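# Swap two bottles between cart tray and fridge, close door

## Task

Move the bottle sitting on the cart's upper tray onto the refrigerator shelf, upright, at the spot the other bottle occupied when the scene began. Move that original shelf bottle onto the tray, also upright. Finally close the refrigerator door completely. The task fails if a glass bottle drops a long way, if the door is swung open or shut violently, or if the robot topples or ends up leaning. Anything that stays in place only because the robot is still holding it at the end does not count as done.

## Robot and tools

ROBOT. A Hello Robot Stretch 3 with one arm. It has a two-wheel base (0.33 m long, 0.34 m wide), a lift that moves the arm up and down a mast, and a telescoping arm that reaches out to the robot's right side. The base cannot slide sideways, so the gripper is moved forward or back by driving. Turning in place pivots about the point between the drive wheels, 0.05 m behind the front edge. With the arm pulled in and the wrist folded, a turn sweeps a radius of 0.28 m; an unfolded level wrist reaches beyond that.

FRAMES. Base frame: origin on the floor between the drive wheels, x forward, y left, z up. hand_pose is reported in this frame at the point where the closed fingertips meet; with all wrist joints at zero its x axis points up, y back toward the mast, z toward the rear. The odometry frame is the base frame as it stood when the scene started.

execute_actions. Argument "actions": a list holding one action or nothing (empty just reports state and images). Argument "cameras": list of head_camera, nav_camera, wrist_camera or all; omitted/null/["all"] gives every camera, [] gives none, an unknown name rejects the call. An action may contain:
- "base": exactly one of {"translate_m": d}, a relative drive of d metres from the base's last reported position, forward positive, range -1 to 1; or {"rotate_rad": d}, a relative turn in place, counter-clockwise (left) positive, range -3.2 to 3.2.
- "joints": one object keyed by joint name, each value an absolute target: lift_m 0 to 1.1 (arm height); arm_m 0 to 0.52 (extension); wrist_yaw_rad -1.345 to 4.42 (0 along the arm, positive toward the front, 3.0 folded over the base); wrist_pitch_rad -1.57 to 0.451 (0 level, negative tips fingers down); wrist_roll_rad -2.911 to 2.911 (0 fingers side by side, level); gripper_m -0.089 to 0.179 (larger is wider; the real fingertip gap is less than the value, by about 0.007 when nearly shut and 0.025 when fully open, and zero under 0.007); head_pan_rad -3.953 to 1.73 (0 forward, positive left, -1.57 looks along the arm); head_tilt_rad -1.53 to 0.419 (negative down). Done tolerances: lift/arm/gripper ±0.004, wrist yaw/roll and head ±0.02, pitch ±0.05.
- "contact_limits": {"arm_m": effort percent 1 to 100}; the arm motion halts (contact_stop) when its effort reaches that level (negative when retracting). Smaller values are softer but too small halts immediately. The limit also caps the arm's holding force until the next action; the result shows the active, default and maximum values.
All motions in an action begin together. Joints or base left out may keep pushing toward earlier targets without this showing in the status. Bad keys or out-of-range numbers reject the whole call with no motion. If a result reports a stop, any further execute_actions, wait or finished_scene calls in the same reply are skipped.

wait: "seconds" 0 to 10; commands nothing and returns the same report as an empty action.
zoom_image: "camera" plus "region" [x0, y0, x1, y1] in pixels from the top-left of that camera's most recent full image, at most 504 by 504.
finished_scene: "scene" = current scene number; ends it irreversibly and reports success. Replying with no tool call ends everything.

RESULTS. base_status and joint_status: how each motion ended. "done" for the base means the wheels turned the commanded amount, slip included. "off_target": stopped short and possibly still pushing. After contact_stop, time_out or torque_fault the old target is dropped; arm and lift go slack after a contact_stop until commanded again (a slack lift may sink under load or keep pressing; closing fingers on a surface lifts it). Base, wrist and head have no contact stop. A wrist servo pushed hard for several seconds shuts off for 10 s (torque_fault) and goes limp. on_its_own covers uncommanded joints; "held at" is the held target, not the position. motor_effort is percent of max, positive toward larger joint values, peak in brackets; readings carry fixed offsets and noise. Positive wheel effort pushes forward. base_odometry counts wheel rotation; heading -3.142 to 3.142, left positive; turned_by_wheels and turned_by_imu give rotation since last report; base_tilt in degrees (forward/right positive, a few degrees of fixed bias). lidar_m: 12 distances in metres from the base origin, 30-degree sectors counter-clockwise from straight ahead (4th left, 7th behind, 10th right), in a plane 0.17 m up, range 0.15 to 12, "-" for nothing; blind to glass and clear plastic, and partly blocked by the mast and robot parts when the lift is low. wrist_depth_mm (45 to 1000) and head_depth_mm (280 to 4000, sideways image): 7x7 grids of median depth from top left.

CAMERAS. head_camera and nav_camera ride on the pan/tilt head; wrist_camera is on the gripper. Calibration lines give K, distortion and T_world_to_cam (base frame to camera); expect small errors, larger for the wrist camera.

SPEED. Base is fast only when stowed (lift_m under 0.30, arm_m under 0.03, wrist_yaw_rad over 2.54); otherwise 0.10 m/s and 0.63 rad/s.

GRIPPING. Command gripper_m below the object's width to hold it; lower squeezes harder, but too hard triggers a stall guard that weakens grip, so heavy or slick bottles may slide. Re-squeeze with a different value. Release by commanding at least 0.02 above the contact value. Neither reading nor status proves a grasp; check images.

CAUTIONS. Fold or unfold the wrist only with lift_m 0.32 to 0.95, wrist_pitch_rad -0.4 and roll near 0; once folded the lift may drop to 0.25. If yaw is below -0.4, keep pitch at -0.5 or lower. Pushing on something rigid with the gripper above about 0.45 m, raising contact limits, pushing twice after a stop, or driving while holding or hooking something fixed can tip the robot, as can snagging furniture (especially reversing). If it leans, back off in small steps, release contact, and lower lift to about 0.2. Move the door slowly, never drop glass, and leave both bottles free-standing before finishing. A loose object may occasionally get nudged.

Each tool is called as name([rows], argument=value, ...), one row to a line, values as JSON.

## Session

execute_actions([
  {"joints":{"head_tilt_rad":-0.5}},
], cameras=["nav_camera"])

execute_actions([
  {"joints":{"head_pan_rad":-2.0}},
], cameras=["nav_camera"])

execute_actions([
  {"joints":{"head_pan_rad":-3.9}},
], cameras=["nav_camera"])

Scene clock: 0.87 s.
base_odometry: x=+0.000 y=+0.000 heading=+0.000 (m, m, rad; odometry frame)
turned_by_wheels: +0.000 (rad since the last result)
turned_by_imu: +0.000 (rad since the last result)
base_tilt: forward=+1.5 right=-0.3 (deg)
lidar_m: 1.14 1.55 1.74 2.34 2.10 1.68 1.21 1.61 1.42 1.40 1.55 1.03
head_depth_mm: 2598 2839 1463 1136 1364 1480 1272 / 2613 2867 1395 1547 1570 1459 1268 / 2648 2880 1492 1623 1715 1523 1267 / 2663 2929 3094 2317 1778 1510 1270 / 2668 2948 3217 2543 1896 1522 1268 / 2673 2944 3201 2517 1900 1505 1255 / 2718 3046 3272 2512 1888 1501 1255
base_status: not commanded
joint_positions: lift_m=+0.399 arm_m=-0.002 wrist_yaw_rad=+2.846 wrist_pitch_rad=-0.513 wrist_roll_rad=+0.000 gripper_m=+0.037 head_pan_rad=-0.016 head_tilt_rad=-0.493
joint_status: all done
motor_effort: left_wheel=+0(1) right_wheel=+0(0) lift_m=+18(18) arm_m=+0(0) wrist_yaw_rad=-1(1) wrist_pitch_rad=+5(5) wrist_roll_rad=+0(0) gripper_m=+0(0) head_pan_rad=+0(1) head_tilt_rad=-2(28) (%)
hand_pose: x=+0.0404 y=+0.0591 z=+0.3909 quat_wxyz=(+0.279, +0.703, +0.077, +0.650) (m; base frame)
wrist_depth_mm: - - - - - - - / - - - - - - - / - - - - - - - / 818 857 873 885 908 906 913 / 703 - 769 738 732 734 729 / 603 - 632 618 625 611 644 / 526 518 - 541 533 545 554
pictures: nav_camera (sideways: a quarter turn counterclockwise sets it upright)
camera_calibration (this result's frames):
nav_camera: T_world_to_cam=[[0.458119, -0.043411, 0.88783, -1.11599], [-0.0517178, -0.998416, -0.0221319, 0.0787022], [0.887385, -0.0357775, -0.459639, 0.549218], [0, 0, 0, 1]] pos_world=[0.0279575, 0.0497812, 1.24499]
Images, in order (width x height): nav_camera 672x504.

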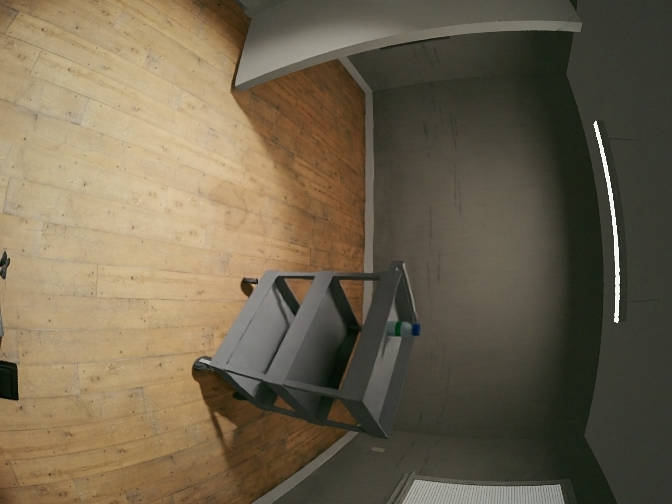

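Scene clock: 2.40 s.
base_odometry: x=+0.000 y=+0.000 heading=+0.000 (m, m, rad; odometry frame)
turned_by_wheels: +0.000 (rad since the last result)
turned_by_imu: +0.000 (rad since the last result)
base_tilt: forward=+1.5 right=-0.2 (deg)
lidar_m: 1.14 1.55 1.74 2.34 2.10 1.68 1.20 1.62 1.42 1.41 1.54 1.03
head_depth_mm: 1385 1536 1671 1979 1857 1532 1269 / 1339 1487 1654 1903 1915 1525 1267 / 1279 1418 1582 1792 1902 1528 1269 / 1236 1362 1509 1690 1845 1515 1264 / 1201 1312 1450 1628 1773 1511 1262 / 1166 1266 1398 1556 1722 1515 1256 / 1133 1227 1349 1500 1677 1506 1254
base_status: not commanded
joint_positions: lift_m=+0.399 arm_m=-0.002 wrist_yaw_rad=+2.846 wrist_pitch_rad=-0.513 wrist_roll_rad=+0.000 gripper_m=+0.037 head_pan_rad=-1.993 head_tilt_rad=-0.494
joint_status: all done
motor_effort: left_wheel=+0(0) right_wheel=+1(1) lift_m=+18(18) arm_m=+0(0) wrist_yaw_rad=+0(0) wrist_pitch_rad=+5(5) wrist_roll_rad=+1(0) gripper_m=+0(0) head_pan_rad=-3(28) head_tilt_rad=-4(4) (%)
hand_pose: x=+0.0404 y=+0.0591 z=+0.3909 quat_wxyz=(+0.279, +0.703, +0.077, +0.650) (m; base frame)
wrist_depth_mm: - - - - - - - / - - - - - - - / - - - - - - - / 885 849 839 885 883 894 920 / 701 - 772 733 742 737 738 / 602 - 633 613 621 631 622 / 532 523 - 534 517 543 542
pictures: nav_camera (sideways: a quarter turn counterclockwise sets it upright)
camera_calibration (this result's frames):
nav_camera: T_world_to_cam=[[-0.221081, -0.403953, 0.887663, -1.11163], [-0.896674, 0.442139, -0.0221187, 0.0838394], [-0.383535, -0.800834, -0.459962, 0.557392], [0, 0, 0, 1]] pos_world=[0.043197, -0.0397349, 1.24498]
Images, in order (width x height): nav_camera 672x504.

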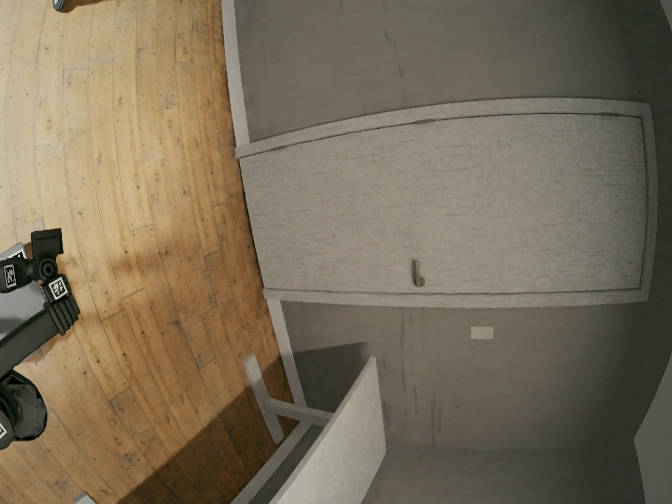

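Scene clock: 3.90 s.
base_odometry: x=+0.000 y=+0.000 heading=+0.000 (m, m, rad; odometry frame)
turned_by_wheels: +0.000 (rad since the last result)
turned_by_imu: +0.000 (rad since the last result)
base_tilt: forward=+1.5 right=-0.2 (deg)
lidar_m: 1.14 1.54 1.74 2.33 2.10 1.68 1.20 1.61 1.42 1.40 1.54 1.03
head_depth_mm: - - - - - - 1217 / 2007 2206 - - - - - / 1898 2117 2360 2551 1901 1542 1294 / 1764 1946 2143 2332 1897 1518 1265 / 1645 1809 1978 2208 1894 1521 1262 / 1548 1675 1824 2014 1893 1516 1258 / 1451 1562 1698 1830 1884 1508 1261
base_status: not commanded
joint_positions: lift_m=+0.399 arm_m=-0.002 wrist_yaw_rad=+2.846 wrist_pitch_rad=-0.513 wrist_roll_rad=+0.000 gripper_m=+0.037 head_pan_rad=-3.893 head_tilt_rad=-0.494
joint_status: all done
motor_effort: left_wheel=+0(0) right_wheel=+0(0) lift_m=+18(18) arm_m=-1(0) wrist_yaw_rad=+0(0) wrist_pitch_rad=+5(5) wrist_roll_rad=+0(0) gripper_m=-1(0) head_pan_rad=-3(28) head_tilt_rad=-4(2) (%)
hand_pose: x=+0.0404 y=+0.0591 z=+0.3909 quat_wxyz=(+0.279, +0.703, +0.077, +0.650) (m; base frame)
wrist_depth_mm: - - - - - - - / - - - - - - - / - - - - - - - / 863 873 853 893 867 897 907 / 709 - 726 733 740 740 752 / 608 - 623 619 626 620 637 / 529 525 - 538 526 539 548
pictures: nav_camera (sideways: a quarter turn counterclockwise sets it upright)
camera_calibration (this result's frames):
nav_camera: T_world_to_cam=[[-0.310821, 0.339833, 0.88764, -1.11105], [0.708282, 0.705583, -0.0221169, 0.0740467], [-0.633819, 0.621825, -0.460008, 0.558977], [0, 0, 0, 1]] pos_world=[-0.043492, -0.022261, 1.24498]
Images, in order (width x height): nav_camera 672x504.

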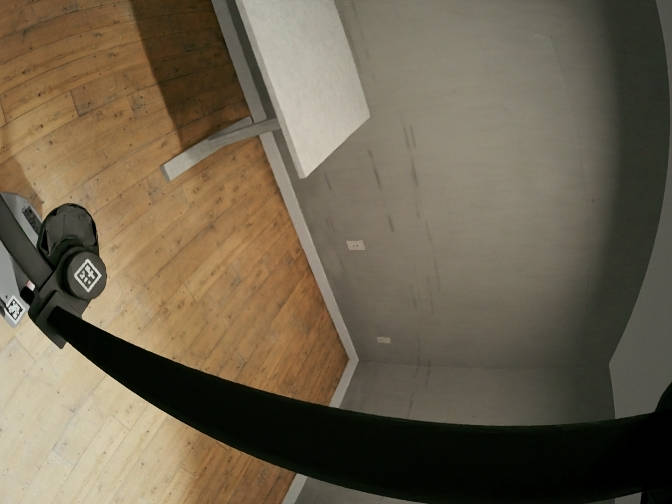

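execute_actions([
  {"base":{"rotate_rad":1.1},"joints":{"head_pan_rad":0,"head_tilt_rad":-0.45,"lift_m":0.28}},
], cameras=[])

execute_actions([
  {"base":{"translate_m":0.7}},
], cameras=["nav_camera","head_camera"])

Scene clock: 12.57 s.
base_odometry: x=+0.000 y=+0.000 heading=+1.100 (m, m, rad; odometry frame)
turned_by_wheels: +1.100 (rad since the last result)
turned_by_imu: +1.072 (rad since the last result)
base_tilt: forward=+1.4 right=-0.3 (deg)
lidar_m: 1.84 2.33 2.04 1.20 1.20 1.61 1.41 1.40 1.58 1.03 1.18 1.54
head_depth_mm: 1382 1447 1518 1667 1841 1567 1296 / 1604 1694 1809 1912 1914 1560 1292 / 1830 1932 2123 2333 1979 1567 1289 / 2017 2144 2351 2415 1985 1559 1289 / 1595 1750 2014 2170 1983 1560 1286 / 1915 2089 2334 2501 1968 1560 1292 / 1901 2066 2252 2452 1981 1563 1289
base_status: done
joint_positions: lift_m=+0.280 arm_m=-0.002 wrist_yaw_rad=+2.846 wrist_pitch_rad=-0.514 wrist_roll_rad=+0.000 gripper_m=+0.037 head_pan_rad=-0.007 head_tilt_rad=-0.458
joint_status: all done
motor_effort: left_wheel=-1(6) right_wheel=+1(8) lift_m=+16(14) arm_m=+0(0) wrist_yaw_rad=+1(0) wrist_pitch_rad=+5(5) wrist_roll_rad=+0(0) gripper_m=+0(0) head_pan_rad=+2(27) head_tilt_rad=+4(10) (%)
hand_pose: x=+0.0404 y=+0.0590 z=+0.2719 quat_wxyz=(+0.279, +0.703, +0.077, +0.650) (m; base frame)
wrist_depth_mm: - - - - - - - / - - - - - - - / - 851 870 844 866 889 888 / 638 665 675 682 696 695 716 / 547 - 573 561 579 571 571 / 468 - - 479 479 483 485 / - - - 413 406 428 424
pictures: none
No camera images: the call's "cameras" was empty. Leave "cameras" out to get every camera's image.

Scene clock: 16.60 s.
base_odometry: x=+0.318 y=+0.624 heading=+1.100 (m, m, rad; odometry frame)
turned_by_wheels: +0.000 (rad since the last result)
turned_by_imu: +0.002 (rad since the last result)
base_tilt: forward=+1.5 right=-0.3 (deg)
lidar_m: 1.15 1.68 1.87 1.90 1.52 2.11 2.07 2.05 1.20 1.21 2.86 0.94
head_depth_mm: 1072 1118 1181 1243 1311 1389 1298 / 1157 1256 1348 1457 1575 1539 1295 / 1384 1504 1516 1614 1731 1565 1302 / 1405 1534 1614 1621 1789 1563 1293 / 1337 1445 1259 1393 1483 1538 1289 / 957 1089 1332 1711 1831 1558 1287 / 1354 1471 1598 1752 1891 1559 1291
base_status: done
joint_positions: lift_m=+0.280 arm_m=-0.002 wrist_yaw_rad=+2.846 wrist_pitch_rad=-0.514 wrist_roll_rad=+0.000 gripper_m=+0.037 head_pan_rad=-0.007 head_tilt_rad=-0.457
joint_status: not commanded
motor_effort: left_wheel=-1(4) right_wheel=+2(7) lift_m=+16(16) arm_m=+0(1) wrist_yaw_rad=+0(1) wrist_pitch_rad=+5(5) wrist_roll_rad=+0(0) gripper_m=+0(1) head_pan_rad=+2(2) head_tilt_rad=+3(3) (%)
hand_pose: x=+0.0404 y=+0.0589 z=+0.2719 quat_wxyz=(+0.279, +0.703, +0.077, +0.650) (m; base frame)
wrist_depth_mm: - - - - - - - / - - - - - - - / - 851 860 863 853 881 943 / 640 669 698 669 692 701 714 / 549 - 573 575 572 565 584 / 467 - - 466 484 485 488 / - - - 418 405 418 427
pictures: head_camera (sideways: a quarter turn clockwise sets it upright), nav_camera (sideways: a quarter turn counterclockwise sets it upright)
camera_calibration (this result's frames):
head_camera: T_world_to_cam=[[-0.494992, 0.00364327, -0.86889, 1.16352], [0.0472536, 0.998624, -0.0227324, 0.0274118], [0.867611, -0.0523105, -0.494483, 0.600269], [0, 0, 0, 1]] pos_world=[0.0538357, -0.000212697, 1.30841]
nav_camera: T_world_to_cam=[[0.425885, -0.0392227, 0.903927, -1.13679], [-0.0422588, -0.998832, -0.0234306, 0.0803364], [0.90379, -0.0282201, -0.427045, 0.506705], [0, 0, 0, 1]] pos_world=[0.029581, 0.0499539, 1.24584]
Images, in order (width x height): head_camera 896x504, nav_camera 672x504.

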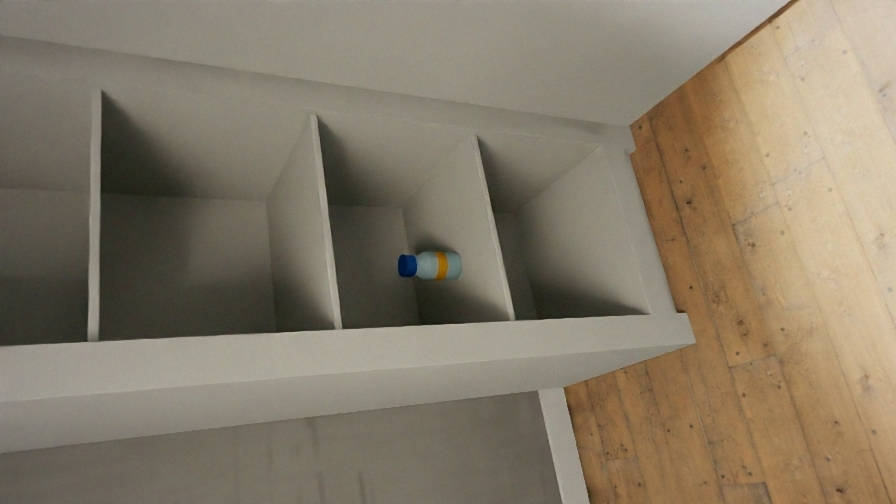

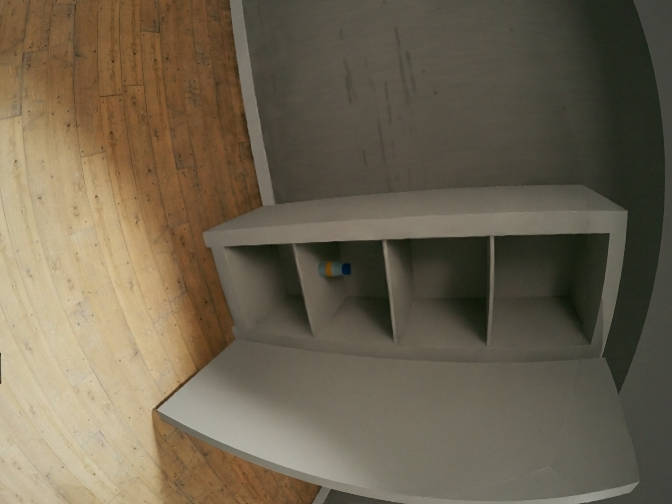

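execute_actions([
  {"base":{"rotate_rad":-0.2}},
], cameras=[])

execute_actions([
  {"base":{"translate_m":0.6}},
], cameras=[])

execute_actions([
  {"base":{"rotate_rad":1.92},"joints":{"head_pan_rad":-1.57,"head_tilt_rad":-0.8}},
], cameras=[])

execute_actions([
  {"joints":{"lift_m":0.45,"wrist_pitch_rad":-0.4}},
], cameras=[])

execute_actions([
  {"joints":{"wrist_yaw_rad":0,"gripper_m":0.12}},
], cameras=[])

execute_actions([
  {"joints":{"wrist_pitch_rad":0.05,"arm_m":0.1}},
])

Scene clock: 39.20 s.
base_odometry: x=+0.318 y=+0.624 heading=+0.900 (m, m, rad; odometry frame)
turned_by_wheels: -0.200 (rad since the last result)
turned_by_imu: -0.196 (rad since the last result)
base_tilt: forward=+1.5 right=-0.2 (deg)
lidar_m: 1.13 1.15 1.74 1.98 1.90 1.52 2.15 2.05 1.21 1.20 2.87 0.95
head_depth_mm: 857 906 967 1030 1105 1218 1298 / 953 1019 1092 1175 1277 1388 1296 / 1081 1163 1253 1372 1507 1537 1295 / 1168 1282 1399 1558 1726 1568 1299 / 1381 1508 1587 1717 1783 1564 1295 / 1389 1503 1492 1532 1782 1511 1290 / 1314 1401 1127 1220 1384 1510 1288
base_status: done
joint_positions: lift_m=+0.280 arm_m=-0.002 wrist_yaw_rad=+2.846 wrist_pitch_rad=-0.514 wrist_roll_rad=+0.000 gripper_m=+0.037 head_pan_rad=-0.007 head_tilt_rad=-0.457
joint_status: not commanded
motor_effort: left_wheel=+0(5) right_wheel=-1(5) lift_m=+16(16) arm_m=+0(0) wrist_yaw_rad=+0(0) wrist_pitch_rad=+5(5) wrist_roll_rad=+0(0) gripper_m=+0(0) head_pan_rad=+2(2) head_tilt_rad=+2(3) (%)
hand_pose: x=+0.0404 y=+0.0589 z=+0.2719 quat_wxyz=(+0.279, +0.703, +0.077, +0.650) (m; base frame)
wrist_depth_mm: - - - - - - - / - - - - - - - / - 854 869 873 857 893 916 / 632 678 675 681 691 696 696 / 544 - 575 565 566 583 583 / 473 - - 486 482 482 486 / - - - 419 404 425 425
pictures: none
No camera images: the call's "cameras" was empty. Leave "cameras" out to get every camera's image.

Scene clock: 42.83 s.
base_odometry: x=+0.691 y=+1.094 heading=+0.900 (m, m, rad; odometry frame)
turned_by_wheels: +0.000 (rad since the last result)
turned_by_imu: +0.002 (rad since the last result)
base_tilt: forward=+1.5 right=-0.2 (deg)
lidar_m: 0.71 0.61 1.21 1.63 2.22 2.03 2.69 2.58 1.33 2.66 0.51 0.53
head_depth_mm: 523 554 588 628 672 725 787 / 582 620 665 716 776 847 928 / 628 682 742 823 914 1014 1142 / 675 745 820 880 1016 1133 1202 / 790 892 995 892 1151 1025 1164 / 894 985 1062 842 1176 959 1162 / 846 929 1004 795 1133 929 1132
base_status: done
joint_positions: lift_m=+0.280 arm_m=-0.002 wrist_yaw_rad=+2.846 wrist_pitch_rad=-0.514 wrist_roll_rad=+0.000 gripper_m=+0.037 head_pan_rad=-0.007 head_tilt_rad=-0.457
joint_status: not commanded
motor_effort: left_wheel=+0(6) right_wheel=+0(3) lift_m=+16(16) arm_m=-1(0) wrist_yaw_rad=-1(0) wrist_pitch_rad=+5(5) wrist_roll_rad=+0(0) gripper_m=-1(0) head_pan_rad=+2(2) head_tilt_rad=+4(3) (%)
hand_pose: x=+0.0404 y=+0.0589 z=+0.2719 quat_wxyz=(+0.279, +0.703, +0.077, +0.650) (m; base frame)
wrist_depth_mm: - - - - - - 479 / - - - - - - 707 / - 838 863 849 876 607 592 / 651 674 675 682 693 626 526 / 548 - 569 578 559 569 565 / 474 - - 469 480 485 489 / - - - 417 410 426 425
pictures: none
No camera images: the call's "cameras" was empty. Leave "cameras" out to get every camera's image.

Scene clock: 45.20 s.
base_odometry: x=+0.691 y=+1.094 heading=+2.820 (m, m, rad; odometry frame)
turned_by_wheels: +1.920 (rad since the last result)
turned_by_imu: +1.866 (rad since the last result)
base_tilt: forward=+1.6 right=-0.3 (deg)
lidar_m: 2.20 2.03 2.63 2.58 1.37 1.33 0.51 0.51 0.61 0.61 0.61 1.39
head_depth_mm: 777 774 881 980 1081 1150 1115 / 934 798 1097 1095 1323 1283 1136 / 944 792 1229 1095 1364 1277 1144 / 929 787 1192 1059 1326 1277 1148 / 906 784 1180 1051 1320 1275 1136 / 882 749 692 838 1184 1272 1116 / 494 561 710 1571 1451 1270 1116
base_status: done
joint_positions: lift_m=+0.280 arm_m=-0.002 wrist_yaw_rad=+2.846 wrist_pitch_rad=-0.514 wrist_roll_rad=+0.000 gripper_m=+0.037 head_pan_rad=-1.563 head_tilt_rad=-0.790
joint_status: all done
motor_effort: left_wheel=-1(7) right_wheel=+2(9) lift_m=+16(15) arm_m=-1(1) wrist_yaw_rad=-1(0) wrist_pitch_rad=+5(5) wrist_roll_rad=+1(0) gripper_m=+0(0) head_pan_rad=-3(29) head_tilt_rad=-5(25) (%)
hand_pose: x=+0.0404 y=+0.0589 z=+0.2719 quat_wxyz=(+0.279, +0.703, +0.077, +0.650) (m; base frame)
wrist_depth_mm: - - - - - - - / - - - - - - - / - 838 851 863 859 875 904 / 669 668 669 689 698 681 700 / 549 - 567 558 568 569 577 / 462 - - 471 489 481 483 / - - - 410 407 421 424
pictures: none
No camera images: the call's "cameras" was empty. Leave "cameras" out to get every camera's image.

Scene clock: 47.57 s.
base_odometry: x=+0.691 y=+1.094 heading=+2.820 (m, m, rad; odometry frame)
turned_by_wheels: +0.000 (rad since the last result)
turned_by_imu: -0.001 (rad since the last result)
base_tilt: forward=+1.6 right=-0.2 (deg)
lidar_m: 2.20 2.03 2.63 2.58 1.36 1.33 0.51 0.51 0.61 0.61 0.61 1.40
head_depth_mm: 780 772 882 983 1080 1148 1116 / 934 795 1099 1095 1321 1278 1149 / 949 793 1228 1090 1360 1282 1170 / 926 788 1191 1057 1325 1277 1166 / 907 783 1182 1050 1322 1272 1129 / 876 747 694 839 1180 1271 1120 / 495 562 711 1580 1457 1266 1114
base_status: not commanded
joint_positions: lift_m=+0.450 arm_m=-0.002 wrist_yaw_rad=+2.846 wrist_pitch_rad=-0.419 wrist_roll_rad=+0.000 gripper_m=+0.037 head_pan_rad=-1.563 head_tilt_rad=-0.790
joint_status: all done
motor_effort: left_wheel=-1(1) right_wheel=+1(2) lift_m=+20(21) arm_m=-1(1) wrist_yaw_rad=+1(0) wrist_pitch_rad=+6(7) wrist_roll_rad=+0(0) gripper_m=+0(0) head_pan_rad=-4(3) head_tilt_rad=-4(4) (%)
hand_pose: x=+0.0442 y=+0.0714 z=+0.4624 quat_wxyz=(+0.248, +0.706, +0.044, +0.663) (m; base frame)
wrist_depth_mm: - - - - - - - / - - - - - - - / - - - - - - - / - - - - - - - / 874 937 901 922 913 929 913 / 720 - 755 735 751 734 758 / 615 - 610 632 626 636 646
pictures: none
No camera images: the call's "cameras" was empty. Leave "cameras" out to get every camera's image.

Scene clock: 50.00 s.
base_odometry: x=+0.691 y=+1.094 heading=+2.820 (m, m, rad; odometry frame)
turned_by_wheels: +0.000 (rad since the last result)
turned_by_imu: -0.001 (rad since the last result)
base_tilt: forward=+1.5 right=-0.1 (deg)
lidar_m: 2.21 2.02 2.63 2.58 1.36 1.33 0.51 0.51 0.61 0.61 0.61 1.40
head_depth_mm: 780 774 882 983 1077 1157 1118 / 935 798 1096 1094 1324 1283 1152 / 945 793 1233 1096 1364 1277 1172 / 926 788 1192 1057 1329 1301 - / 905 783 1177 1054 1318 1269 1121 / 881 748 691 838 1181 1270 1124 / 494 560 711 1563 1460 1262 1116
base_status: not commanded
joint_positions: lift_m=+0.450 arm_m=-0.002 wrist_yaw_rad=+0.002 wrist_pitch_rad=-0.419 wrist_roll_rad=+0.000 gripper_m=+0.120 head_pan_rad=-1.563 head_tilt_rad=-0.790
joint_status: all done
motor_effort: left_wheel=-1(1) right_wheel=+1(1) lift_m=+20(21) arm_m=-1(1) wrist_yaw_rad=-2(2) wrist_pitch_rad=+6(6) wrist_roll_rad=+0(1) gripper_m=+0(79) head_pan_rad=-3(3) head_tilt_rad=-4(5) (%)
hand_pose: x=-0.0210 y=-0.3675 z=+0.4624 quat_wxyz=(+0.692, +0.148, -0.691, -0.146) (m; base frame)
wrist_depth_mm: 732 315 551 495 654 484 406 / 787 337 684 804 755 493 424 / 897 368 809 883 826 529 432 / 912 419 780 873 805 539 431 / 844 830 670 703 718 574 431 / 722 - 549 585 605 559 442 / 620 601 563 604 643 607 436
pictures: none
No camera images: the call's "cameras" was empty. Leave "cameras" out to get every camera's image.

Scene clock: 52.00 s.
base_odometry: x=+0.691 y=+1.094 heading=+2.820 (m, m, rad; odometry frame)
turned_by_wheels: +0.000 (rad since the last result)
turned_by_imu: -0.001 (rad since the last result)
base_tilt: forward=+1.5 right=-0.1 (deg)
lidar_m: 2.21 2.03 2.62 2.58 1.37 1.33 0.51 0.51 0.61 0.61 0.61 1.40
head_depth_mm: 780 772 883 983 1076 1151 1115 / 934 798 1092 1095 1321 1280 1131 / 945 793 1230 1094 1360 1335 1091 / 926 786 1195 1062 1356 - 1110 / 910 784 1181 1056 1289 1275 1127 / 878 747 692 835 1187 1271 1116 / 495 561 710 1573 1454 1256 1120
base_status: not commanded
joint_positions: lift_m=+0.450 arm_m=+0.100 wrist_yaw_rad=+0.001 wrist_pitch_rad=+0.028 wrist_roll_rad=+0.000 gripper_m=+0.120 head_pan_rad=-1.563 head_tilt_rad=-0.790
joint_status: all done
motor_effort: left_wheel=-1(1) right_wheel=+1(1) lift_m=+20(20) arm_m=+4(5) wrist_yaw_rad=-1(3) wrist_pitch_rad=+7(7) wrist_roll_rad=+1(1) gripper_m=+0(0) head_pan_rad=-2(2) head_tilt_rad=-4(5) (%)
hand_pose: x=-0.0211 y=-0.5015 z=+0.5716 quat_wxyz=(+0.707, -0.009, -0.707, +0.010) (m; base frame)
wrist_depth_mm: 237 281 640 689 660 491 358 / 242 279 664 696 709 496 361 / 246 282 679 709 729 490 354 / 247 286 700 691 726 496 358 / 253 263 427 441 466 443 372 / 254 - 708 724 724 441 366 / 258 327 724 776 768 480 378
pictures: head_camera (sideways: a quarter turn clockwise sets it upright), nav_camera (sideways: a quarter turn counterclockwise sets it upright), wrist_camera
camera_calibration (this result's frames):
head_camera: T_world_to_cam=[[-0.00571834, 0.752014, -0.659122, 0.887103], [0.99914, -0.0227805, -0.0346592, 0.0371202], [-0.0410794, -0.658754, -0.751236, 0.939803], [0, 0, 0, 1]] pos_world=[0.00659106, -0.0471691, 1.29201]
nav_camera: T_world_to_cam=[[-0.0307626, -0.698694, 0.714759, -0.887374], [-0.999394, 0.0331607, -0.0105978, 0.0694606], [-0.0162973, -0.714652, -0.69929, 0.866505], [0, 0, 0, 1]] pos_world=[0.0562422, -0.00305672, 1.24093]
wrist_camera: T_world_to_cam=[[-0.999548, -0.00703902, 0.0292326, -0.0451237], [-0.0297804, 0.0975895, -0.994781, 0.661286], [0.00414948, -0.995202, -0.097755, -0.275141], [0, 0, 0, 1]] pos_world=[-0.0242682, -0.338673, 0.632257]
Images, in order (width x height): head_camera 896x504, nav_camera 672x504, wrist_camera 644x364.

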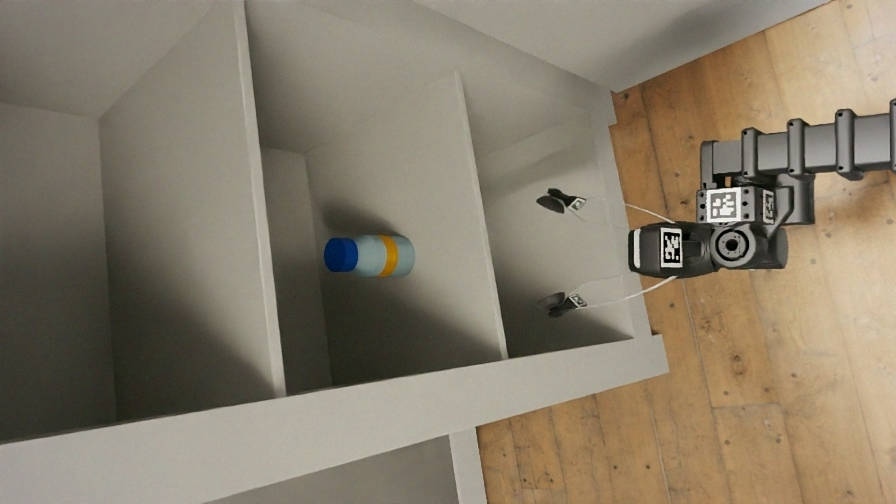

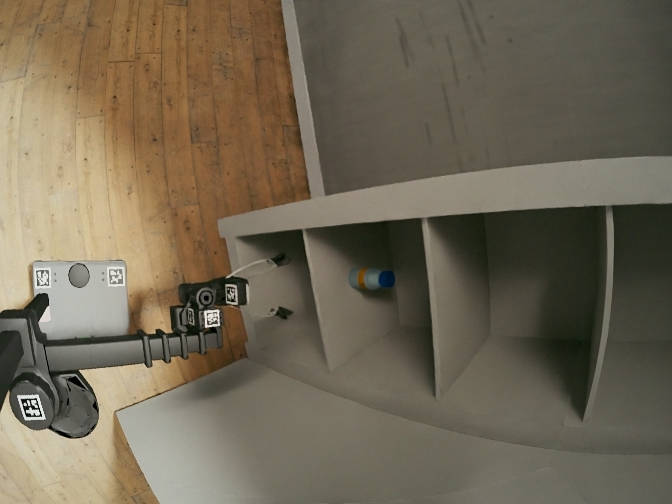

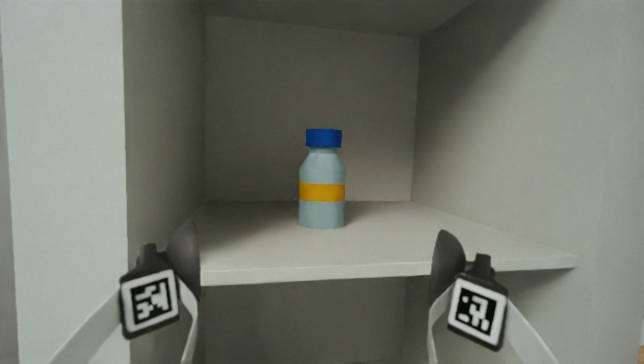

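execute_actions([
  {"base":{"translate_m":-0.012},"joints":{"lift_m":0.478,"arm_m":0.37}},
], cameras=["wrist_camera"])

Scene clock: 60.37 s.
base_odometry: x=+0.702 y=+1.090 heading=+2.820 (m, m, rad; odometry frame)
turned_by_wheels: +0.000 (rad since the last result)
turned_by_imu: -0.002 (rad since the last result)
base_tilt: forward=+1.5 right=-0.2 (deg)
lidar_m: 2.21 2.03 2.64 2.57 1.35 1.32 0.50 0.50 0.59 0.62 0.61 1.40
head_depth_mm: 759 765 861 965 1053 1127 1113 / 917 795 1072 1069 1314 1288 1141 / 946 790 1228 1066 1332 1272 1131 / 931 787 1194 1059 1316 1276 1132 / 909 782 1181 1030 1323 1268 1124 / 892 779 724 863 1102 1267 1119 / 504 563 678 1567 1460 1265 1118
base_status: done
joint_positions: lift_m=+0.478 arm_m=+0.370 wrist_yaw_rad=+0.001 wrist_pitch_rad=+0.029 wrist_roll_rad=+0.000 gripper_m=+0.120 head_pan_rad=-1.563 head_tilt_rad=-0.790
joint_status: all done
motor_effort: left_wheel=-1(3) right_wheel=+1(1) lift_m=+20(20) arm_m=+3(1) wrist_yaw_rad=-1(2) wrist_pitch_rad=+7(7) wrist_roll_rad=+0(0) gripper_m=+0(0) head_pan_rad=-3(3) head_tilt_rad=-4(5) (%)
hand_pose: x=-0.0212 y=-0.7715 z=+0.5998 quat_wxyz=(+0.707, -0.010, -0.707, +0.010) (m; base frame)
wrist_depth_mm: 287 408 418 445 469 401 294 / 286 403 428 446 481 394 295 / 286 414 436 460 483 394 291 / 287 414 437 209 501 390 291 / 289 426 437 202 493 393 290 / 278 - 308 201 344 353 289 / 246 226 229 204 245 237 256
pictures: wrist_camera
camera_calibration (this result's frames):
wrist_camera: T_world_to_cam=[[-0.999551, -0.00658811, 0.0292385, -0.0476142], [-0.0297383, 0.0965488, -0.994884, 0.715011], [0.00373147, -0.995306, -0.0967013, -0.541829], [0, 0, 0, 1]] pos_world=[-0.0243078, -0.608632, 0.660349]
Images, in order (width x height): wrist_camera 644x364.

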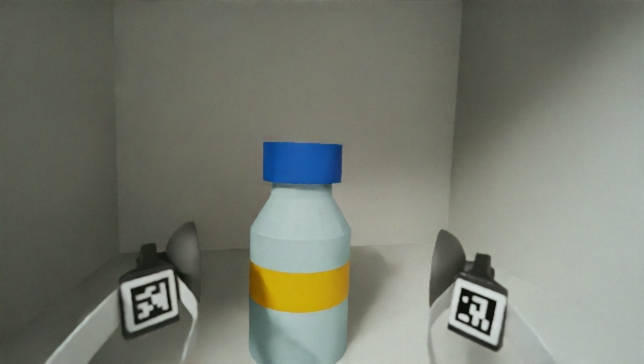

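execute_actions([
  {"base":{"translate_m":0.01},"joints":{"lift_m":0.458,"arm_m":0.437}},
], cameras=["wrist_camera"])

execute_actions([
  {"joints":{"gripper_m":0.008}},
], cameras=[])

execute_actions([
  {"joints":{"lift_m":0.49,"wrist_pitch_rad":0.09}},
], cameras=["wrist_camera"])

Scene clock: 74.27 s.
base_odometry: x=+0.692 y=+1.093 heading=+2.820 (m, m, rad; odometry frame)
turned_by_wheels: +0.000 (rad since the last result)
turned_by_imu: -0.001 (rad since the last result)
base_tilt: forward=+1.5 right=-0.2 (deg)
lidar_m: 2.20 2.03 2.63 2.58 1.37 1.33 0.51 0.51 0.60 0.61 0.61 1.40
head_depth_mm: 774 772 878 975 1078 1145 1118 / 933 797 1091 1093 1323 1288 1129 / 943 793 1219 1093 1362 1283 1123 / 928 785 1196 1057 1326 1278 1126 / 907 784 1183 1024 1316 1270 1122 / 882 748 702 838 1185 1268 1118 / 495 562 698 1569 1457 1259 1118
base_status: done
joint_positions: lift_m=+0.458 arm_m=+0.437 wrist_yaw_rad=+0.001 wrist_pitch_rad=+0.029 wrist_roll_rad=+0.000 gripper_m=+0.120 head_pan_rad=-1.563 head_tilt_rad=-0.790
joint_status: all done
motor_effort: left_wheel=-1(0) right_wheel=+2(5) lift_m=+16(17) arm_m=+4(5) wrist_yaw_rad=+0(1) wrist_pitch_rad=+7(7) wrist_roll_rad=+0(0) gripper_m=+0(0) head_pan_rad=-2(3) head_tilt_rad=-5(5) (%)
hand_pose: x=-0.0212 y=-0.8385 z=+0.5802 quat_wxyz=(+0.707, -0.010, -0.707, +0.010) (m; base frame)
wrist_depth_mm: 293 339 360 377 404 394 289 / 296 347 362 377 410 391 288 / 299 351 370 132 412 392 289 / 296 353 366 138 411 391 286 / 300 356 367 128 429 386 288 / 265 - 194 129 276 304 275 / 211 192 184 132 201 203 220
pictures: wrist_camera
camera_calibration (this result's frames):
wrist_camera: T_world_to_cam=[[-0.999551, -0.00658695, 0.0292387, -0.0474797], [-0.0297383, 0.0965031, -0.994888, 0.701878], [0.00373165, -0.995311, -0.0966556, -0.610443], [0, 0, 0, 1]] pos_world=[-0.0243077, -0.675627, 0.640675]
Images, in order (width x height): wrist_camera 644x364.

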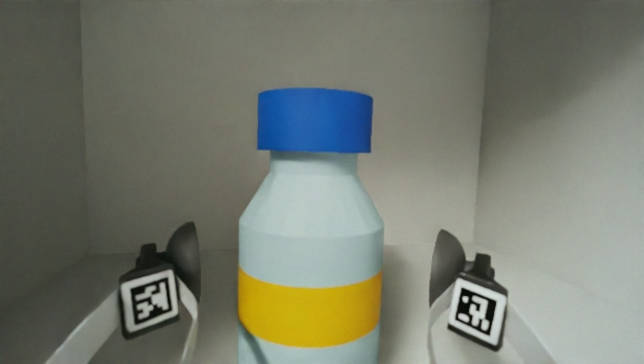

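Scene clock: 75.87 s.
base_odometry: x=+0.692 y=+1.093 heading=+2.820 (m, m, rad; odometry frame)
turned_by_wheels: +0.000 (rad since the last result)
turned_by_imu: +0.000 (rad since the last result)
base_tilt: forward=+1.5 right=-0.2 (deg)
lidar_m: 2.21 2.03 2.63 2.58 1.37 1.33 0.51 0.51 0.60 0.61 0.61 1.40
head_depth_mm: 773 772 879 976 1071 1149 1118 / 931 796 1089 1092 1321 1290 1136 / 945 790 1229 1087 1353 1281 1128 / 926 785 1202 1052 1329 1276 1130 / 908 783 1179 1048 1320 1269 1126 / 882 747 702 838 1186 1266 1120 / 496 562 696 1577 1454 1265 1114
base_status: not commanded
joint_positions: lift_m=+0.458 arm_m=+0.437 wrist_yaw_rad=+0.004 wrist_pitch_rad=+0.030 wrist_roll_rad=+0.000 gripper_m=+0.009 head_pan_rad=-1.563 head_tilt_rad=-0.790
joint_status: all done
motor_effort: left_wheel=+0(1) right_wheel=-1(1) lift_m=+16(16) arm_m=+3(3) wrist_yaw_rad=-2(3) wrist_pitch_rad=+7(7) wrist_roll_rad=+0(1) gripper_m=-21(96) head_pan_rad=-2(3) head_tilt_rad=-4(3) (%)
hand_pose: x=-0.0205 y=-0.8386 z=+0.5804 quat_wxyz=(+0.707, -0.009, -0.707, +0.012) (m; base frame)
wrist_depth_mm: 290 344 359 382 402 396 289 / 290 349 366 382 403 393 291 / 293 344 365 130 408 394 289 / 295 356 375 137 415 392 288 / 294 362 147 128 420 391 289 / 262 278 136 128 - 303 275 / 201 202 185 129 201 216 220
pictures: none
No camera images: the call's "cameras" was empty. Leave "cameras" out to get every camera's image.

Scene clock: 76.93 s.
base_odometry: x=+0.692 y=+1.093 heading=+2.820 (m, m, rad; odometry frame)
turned_by_wheels: +0.000 (rad since the last result)
turned_by_imu: +0.000 (rad since the last result)
base_tilt: forward=+1.5 right=-0.2 (deg)
lidar_m: 2.21 2.03 2.63 2.58 1.37 1.33 0.51 0.51 0.60 0.61 0.61 1.40
head_depth_mm: 775 771 879 978 1071 1149 1123 / 933 795 1097 1090 1324 1287 1146 / 941 791 1222 1092 1352 1280 1126 / 928 787 1104 1084 1323 1277 1127 / 909 784 1182 1049 1322 1276 1123 / 883 749 701 835 1181 1265 1121 / 495 562 698 1568 1455 1262 1116
base_status: not commanded
joint_positions: lift_m=+0.490 arm_m=+0.437 wrist_yaw_rad=+0.002 wrist_pitch_rad=+0.031 wrist_roll_rad=+0.000 gripper_m=+0.012 head_pan_rad=-1.563 head_tilt_rad=-0.790
joint_status: wrist_pitch_rad off_target (ended at +0.031, target +0.090); the others done
motor_effort: left_wheel=-1(1) right_wheel=+0(1) lift_m=+22(25) arm_m=+3(3) wrist_yaw_rad=-1(3) wrist_pitch_rad=+19(19) wrist_roll_rad=+0(0) gripper_m=-19(20) head_pan_rad=-2(2) head_tilt_rad=-4(5) (%)
hand_pose: x=-0.0209 y=-0.8386 z=+0.6122 quat_wxyz=(+0.707, -0.010, -0.707, +0.011) (m; base frame)
wrist_depth_mm: 293 341 358 379 403 390 290 / 297 349 363 382 406 394 287 / 296 351 367 131 412 394 289 / 296 358 373 136 422 392 285 / 298 360 370 128 438 393 286 / 299 351 135 127 137 354 287 / 252 254 232 128 251 274 266
pictures: wrist_camera
camera_calibration (this result's frames):
wrist_camera: T_world_to_cam=[[-0.999544, -0.00751853, 0.0292483, -0.0489509], [-0.0298297, 0.0947705, -0.995052, 0.732386], [0.00470945, -0.995471, -0.0949516, -0.608593], [0, 0, 0, 1]] pos_world=[-0.0242156, -0.675613, 0.672407]
Images, in order (width x height): wrist_camera 644x364.

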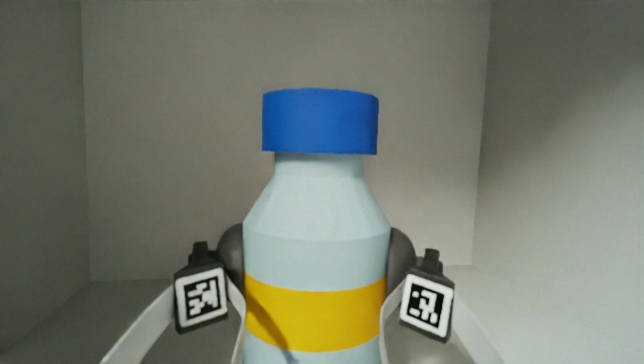

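execute_actions([
  {"joints":{"arm_m":0.0}},
], cameras=[])

execute_actions([
  {"base":{"rotate_rad":2.17}},
], cameras=[])

execute_actions([
  {"base":{"translate_m":0.84},"joints":{"lift_m":0.9}},
], cameras=[])

execute_actions([
  {"base":{"rotate_rad":2.02},"joints":{"head_tilt_rad":-0.6}},
])

Scene clock: 91.93 s.
base_odometry: x=+0.692 y=+1.093 heading=+2.820 (m, m, rad; odometry frame)
turned_by_wheels: +0.000 (rad since the last result)
turned_by_imu: -0.002 (rad since the last result)
base_tilt: forward=+1.4 right=-0.2 (deg)
lidar_m: 2.20 2.02 2.63 2.58 1.37 1.33 0.51 0.51 0.60 0.61 0.62 1.40
head_depth_mm: 775 772 876 980 1072 1152 1116 / 933 797 1085 1090 1332 1278 1173 / 943 789 1223 1094 1360 1284 1187 / 929 789 1209 1057 718 1302 - / 908 782 1182 1056 1325 1276 1120 / 884 747 703 836 1182 1273 1121 / 495 561 698 1580 1446 1265 1122
base_status: not commanded
joint_positions: lift_m=+0.490 arm_m=+0.000 wrist_yaw_rad=+0.001 wrist_pitch_rad=+0.031 wrist_roll_rad=+0.000 gripper_m=+0.012 head_pan_rad=-1.563 head_tilt_rad=-0.790
joint_status: all done
motor_effort: left_wheel=-1(1) right_wheel=+0(0) lift_m=+23(22) arm_m=-4(3) wrist_yaw_rad=-2(1) wrist_pitch_rad=+19(19) wrist_roll_rad=+1(0) gripper_m=-20(19) head_pan_rad=-3(3) head_tilt_rad=-4(4) (%)
hand_pose: x=-0.0212 y=-0.4021 z=+0.6122 quat_wxyz=(+0.707, -0.010, -0.707, +0.011) (m; base frame)
wrist_depth_mm: 815 334 558 588 579 497 442 / 786 341 753 762 743 506 440 / 816 341 696 130 740 514 447 / 795 347 725 136 804 506 417 / 803 362 424 128 594 512 427 / 843 359 136 127 138 477 416 / 858 366 435 129 727 486 419
pictures: none
No camera images: the call's "cameras" was empty. Leave "cameras" out to get every camera's image.

Scene clock: 96.30 s.
base_odometry: x=+0.692 y=+1.093 heading=-1.293 (m, m, rad; odometry frame)
turned_by_wheels: +2.170 (rad since the last result)
turned_by_imu: +2.123 (rad since the last result)
base_tilt: forward=+1.5 right=-0.3 (deg)
lidar_m: 1.34 1.33 0.51 0.51 0.63 0.61 0.62 1.45 2.21 2.02 2.74 2.57
head_depth_mm: 1883 2128 2154 1763 1488 1286 1131 / 1924 2218 2135 1753 1483 1286 1173 / 2006 2308 2135 1753 1487 1280 1175 / 2091 2399 2111 1737 718 1300 - / 2146 2433 2099 1735 1473 1270 1123 / 1831 2507 2089 1742 1467 1265 1120 / 1814 2560 2087 1732 1452 1271 1113
base_status: done
joint_positions: lift_m=+0.490 arm_m=+0.000 wrist_yaw_rad=+0.001 wrist_pitch_rad=+0.031 wrist_roll_rad=+0.000 gripper_m=+0.012 head_pan_rad=-1.563 head_tilt_rad=-0.790
joint_status: not commanded
motor_effort: left_wheel=-1(6) right_wheel=+2(6) lift_m=+22(22) arm_m=-4(4) wrist_yaw_rad=+0(1) wrist_pitch_rad=+19(19) wrist_roll_rad=+0(1) gripper_m=-20(19) head_pan_rad=-3(3) head_tilt_rad=-4(3) (%)
hand_pose: x=-0.0213 y=-0.4021 z=+0.6122 quat_wxyz=(+0.707, -0.010, -0.707, +0.011) (m; base frame)
wrist_depth_mm: - - - - - - - / - - - - - - - / - - - 130 - - - / - - - 136 - - - / - - - 128 - - - / - - 136 126 138 - - / - - - 129 - - -
pictures: none
No camera images: the call's "cameras" was empty. Leave "cameras" out to get every camera's image.

Scene clock: 105.63 s.
base_odometry: x=+0.922 y=+0.285 heading=-1.294 (m, m, rad; odometry frame)
turned_by_wheels: +0.000 (rad since the last result)
turned_by_imu: +0.001 (rad since the last result)
base_tilt: forward=+1.5 right=-0.2 (deg)
lidar_m: 0.58 0.57 2.25 2.27 2.13 0.76 1.43 2.43 2.51 2.07 1.96 1.81
head_depth_mm: 2050 2425 2144 1818 - - 1108 / 1785 2451 2165 1796 - - 1105 / 1878 2520 427 - - - 1127 / 1870 2504 404 - - 1267 1126 / 1992 2685 2103 1726 1470 1272 1125 / 2578 2689 2097 1725 1466 1269 1121 / 2256 2571 2104 1713 1461 1261 1116
base_status: done
joint_positions: lift_m=+0.900 arm_m=+0.000 wrist_yaw_rad=+0.001 wrist_pitch_rad=+0.031 wrist_roll_rad=+0.000 gripper_m=+0.012 head_pan_rad=-1.563 head_tilt_rad=-0.790
joint_status: all done
motor_effort: left_wheel=-1(3) right_wheel=+2(5) lift_m=+23(23) arm_m=-4(4) wrist_yaw_rad=+0(2) wrist_pitch_rad=+19(19) wrist_roll_rad=+0(0) gripper_m=-19(20) head_pan_rad=-3(3) head_tilt_rad=-4(5) (%)
hand_pose: x=-0.0213 y=-0.4021 z=+1.0222 quat_wxyz=(+0.707, -0.010, -0.707, +0.011) (m; base frame)
wrist_depth_mm: - - - - - - - / - - - - - - - / - - - 130 - - - / - - - 137 - - - / - - - 127 - - - / - - 135 127 138 - - / - - - 130 - - -
pictures: none
No camera images: the call's "cameras" was empty. Leave "cameras" out to get every camera's image.

Scene clock: 109.77 s.
base_odometry: x=+0.922 y=+0.285 heading=+0.726 (m, m, rad; odometry frame)
turned_by_wheels: +2.020 (rad since the last result)
turned_by_imu: +1.976 (rad since the last result)
base_tilt: forward=+1.5 right=-0.2 (deg)
lidar_m: 2.22 0.76 1.43 2.29 2.51 2.07 2.05 1.81 0.59 0.57 0.58 2.25
head_depth_mm: 1693 1820 1068 835 1055 - - / 1837 2011 1072 828 1050 - - / 1991 2204 1065 439 - - - / 2229 2459 1045 414 - - 1171 / 2389 2661 1041 828 1040 1151 1147 / 2278 2504 1053 812 1010 1298 1190 / 2104 2288 2487 758 1685 1395 1188
base_status: done
joint_positions: lift_m=+0.900 arm_m=+0.000 wrist_yaw_rad=+0.001 wrist_pitch_rad=+0.031 wrist_roll_rad=+0.000 gripper_m=+0.012 head_pan_rad=-1.563 head_tilt_rad=-0.606
joint_status: all done
motor_effort: left_wheel=-1(5) right_wheel=+2(5) lift_m=+22(23) arm_m=-4(4) wrist_yaw_rad=+1(1) wrist_pitch_rad=+19(19) wrist_roll_rad=+1(0) gripper_m=-20(19) head_pan_rad=-3(2) head_tilt_rad=+3(17) (%)
hand_pose: x=-0.0213 y=-0.4021 z=+1.0222 quat_wxyz=(+0.707, -0.010, -0.707, +0.011) (m; base frame)
wrist_depth_mm: - - - - - - - / - - - - - - - / - - - 129 - - - / - - - 137 - - - / - - - 128 - - - / - - 136 127 138 677 - / - 400 339 129 486 534 472
pictures: head_camera (sideways: a quarter turn clockwise sets it upright), nav_camera (sideways: a quarter turn counterclockwise sets it upright), wrist_camera
camera_calibration (this result's frames):
head_camera: T_world_to_cam=[[-0.00456475, 0.618606, -0.785688, 1.05204], [0.99918, -0.0287805, -0.0284652, 0.0290636], [-0.0402212, -0.785174, -0.617968, 0.766461], [0, 0, 0, 1]] pos_world=[0.00659057, -0.0481585, 1.30105]
nav_camera: T_world_to_cam=[[-0.0319784, -0.555998, 0.830568, -1.03832], [-0.999368, 0.030698, -0.0179276, 0.0790065], [-0.0155291, -0.830616, -0.556629, 0.680921], [0, 0, 0, 1]] pos_world=[0.0563268, -0.0141467, 1.24283]
wrist_camera: T_world_to_cam=[[-0.999553, -0.00616227, 0.0292396, -0.0574548], [-0.0296923, 0.094789, -0.995054, 1.09898], [0.0033602, -0.995478, -0.0949297, -0.135171], [0, 0, 0, 1]] pos_world=[-0.0243435, -0.239086, 1.0824]
Images, in order (width x height): head_camera 896x504, nav_camera 672x504, wrist_camera 644x364.

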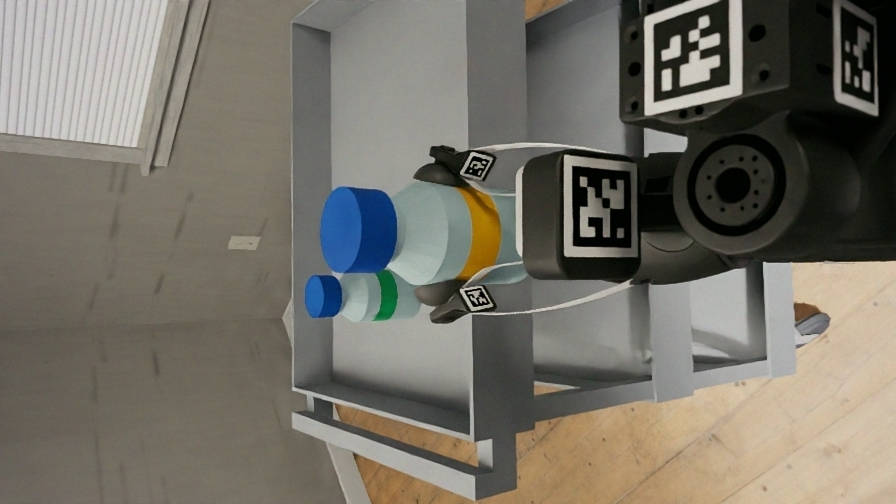

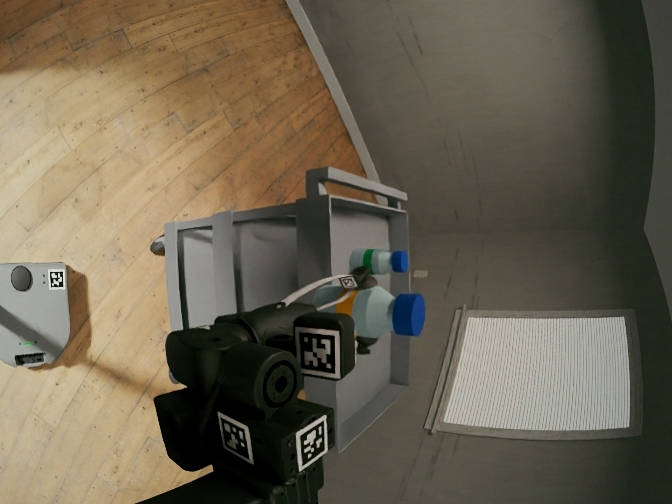

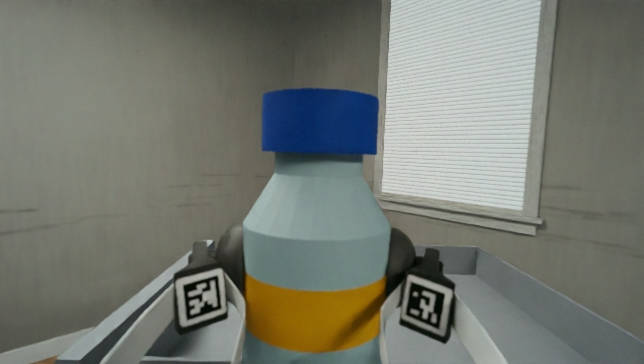

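execute_actions([
  {"base":{"translate_m":-0.15},"joints":{"arm_m":0.49,"lift_m":0.84}},
], cameras=[])

execute_actions([
  {"joints":{"lift_m":0.75}},
], cameras=["head_camera","wrist_camera"])

Scene clock: 123.70 s.
base_odometry: x=+0.810 y=+0.186 heading=+0.726 (m, m, rad; odometry frame)
turned_by_wheels: +0.000 (rad since the last result)
turned_by_imu: -0.003 (rad since the last result)
base_tilt: forward=+1.5 right=-0.3 (deg)
lidar_m: 2.35 0.90 1.51 2.43 2.41 1.96 1.92 1.71 0.60 0.57 0.59 2.36
head_depth_mm: 1602 1723 1900 1389 - - 1178 / 1731 1880 1959 - 1047 1094 1200 / 1871 2084 - 830 1045 1182 1171 / 2090 2240 - 822 1043 1180 1177 / 2311 2589 1060 821 1040 1146 1171 / 2392 2639 1036 817 1034 1145 1141 / 2218 2399 1031 817 1006 972 1158
base_status: done
joint_positions: lift_m=+0.840 arm_m=+0.490 wrist_yaw_rad=+0.000 wrist_pitch_rad=+0.031 wrist_roll_rad=+0.000 gripper_m=+0.012 head_pan_rad=-1.563 head_tilt_rad=-0.606
joint_status: all done
motor_effort: left_wheel=-2(4) right_wheel=+2(2) lift_m=+18(20) arm_m=+3(4) wrist_yaw_rad=-1(0) wrist_pitch_rad=+19(19) wrist_roll_rad=+0(0) gripper_m=-19(20) head_pan_rad=-3(3) head_tilt_rad=+4(2) (%)
hand_pose: x=-0.0214 y=-0.8916 z=+0.9625 quat_wxyz=(+0.707, -0.010, -0.707, +0.011) (m; base frame)
wrist_depth_mm: - - - - - - 853 / - - - - - - 892 / - - - 130 - - 853 / - - - 137 - - 895 / - - - 128 - - 891 / - - 136 127 138 - 920 / 298 302 301 129 307 311 856
pictures: none
No camera images: the call's "cameras" was empty. Leave "cameras" out to get every camera's image.

Scene clock: 125.37 s.
base_odometry: x=+0.810 y=+0.186 heading=+0.726 (m, m, rad; odometry frame)
turned_by_wheels: +0.000 (rad since the last result)
turned_by_imu: +0.000 (rad since the last result)
base_tilt: forward=+1.5 right=-0.1 (deg)
lidar_m: 2.35 0.90 1.52 2.42 2.41 1.95 1.93 1.70 0.60 0.57 0.59 2.36
head_depth_mm: 1585 1720 1895 831 1626 1446 - / 1728 1870 1068 859 - - 1176 / 1869 2070 1080 703 1045 1182 1172 / 2067 2307 890 710 1039 1177 1174 / 2313 2573 1061 821 1042 1154 1164 / 2387 2635 1036 819 1038 1149 1141 / 2220 2420 1034 814 1008 974 1166
base_status: not commanded
joint_positions: lift_m=+0.750 arm_m=+0.490 wrist_yaw_rad=+0.000 wrist_pitch_rad=+0.031 wrist_roll_rad=+0.000 gripper_m=+0.012 head_pan_rad=-1.563 head_tilt_rad=-0.606
joint_status: all done
motor_effort: left_wheel=-1(1) right_wheel=+1(1) lift_m=+17(18) arm_m=+4(3) wrist_yaw_rad=-2(0) wrist_pitch_rad=+19(19) wrist_roll_rad=+0(1) gripper_m=-20(20) head_pan_rad=-3(3) head_tilt_rad=+3(3) (%)
hand_pose: x=-0.0214 y=-0.8916 z=+0.8725 quat_wxyz=(+0.707, -0.010, -0.707, +0.011) (m; base frame)
wrist_depth_mm: - - - - - - 878 / - - - - - - 875 / - - - 130 - - 878 / - - - 137 - - 900 / 288 292 291 127 301 298 857 / 290 292 135 127 138 307 274 / 233 233 214 129 233 250 248
pictures: head_camera (sideways: a quarter turn clockwise sets it upright), wrist_camera
camera_calibration (this result's frames):
head_camera: T_world_to_cam=[[-0.00455107, 0.618496, -0.785775, 1.05216], [0.99918, -0.0288052, -0.0284601, 0.0290569], [-0.0402369, -0.78526, -0.617858, 0.766318], [0, 0, 0, 1]] pos_world=[0.00658957, -0.0481587, 1.30106]
wrist_camera: T_world_to_cam=[[-0.999556, -0.00572728, 0.0292402, -0.0558191], [-0.0296513, 0.094666, -0.995067, 0.996379], [0.00293098, -0.995493, -0.0947938, -0.636779], [0, 0, 0, 1]] pos_world=[-0.024384, -0.728552, 0.932734]
Images, in order (width x height): head_camera 896x504, wrist_camera 644x364.

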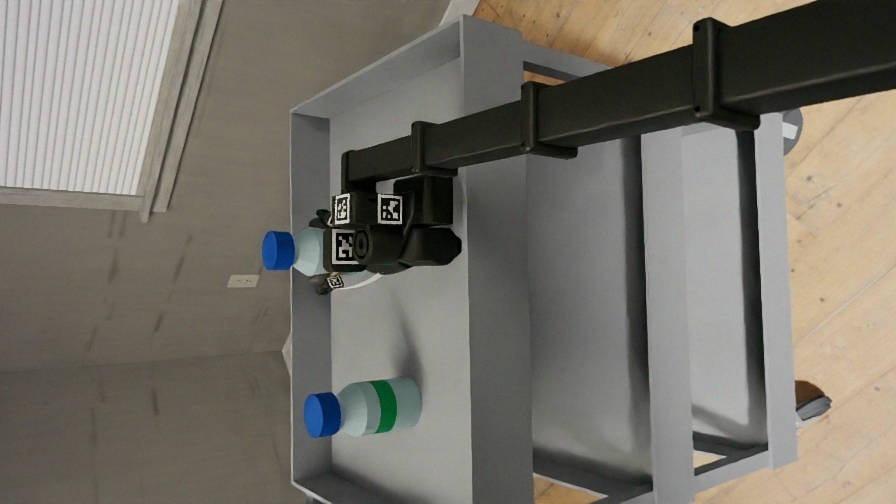

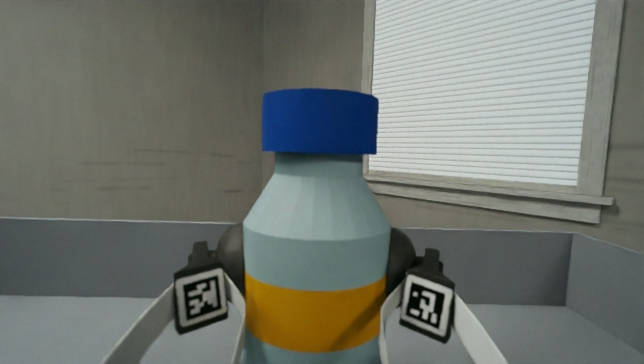

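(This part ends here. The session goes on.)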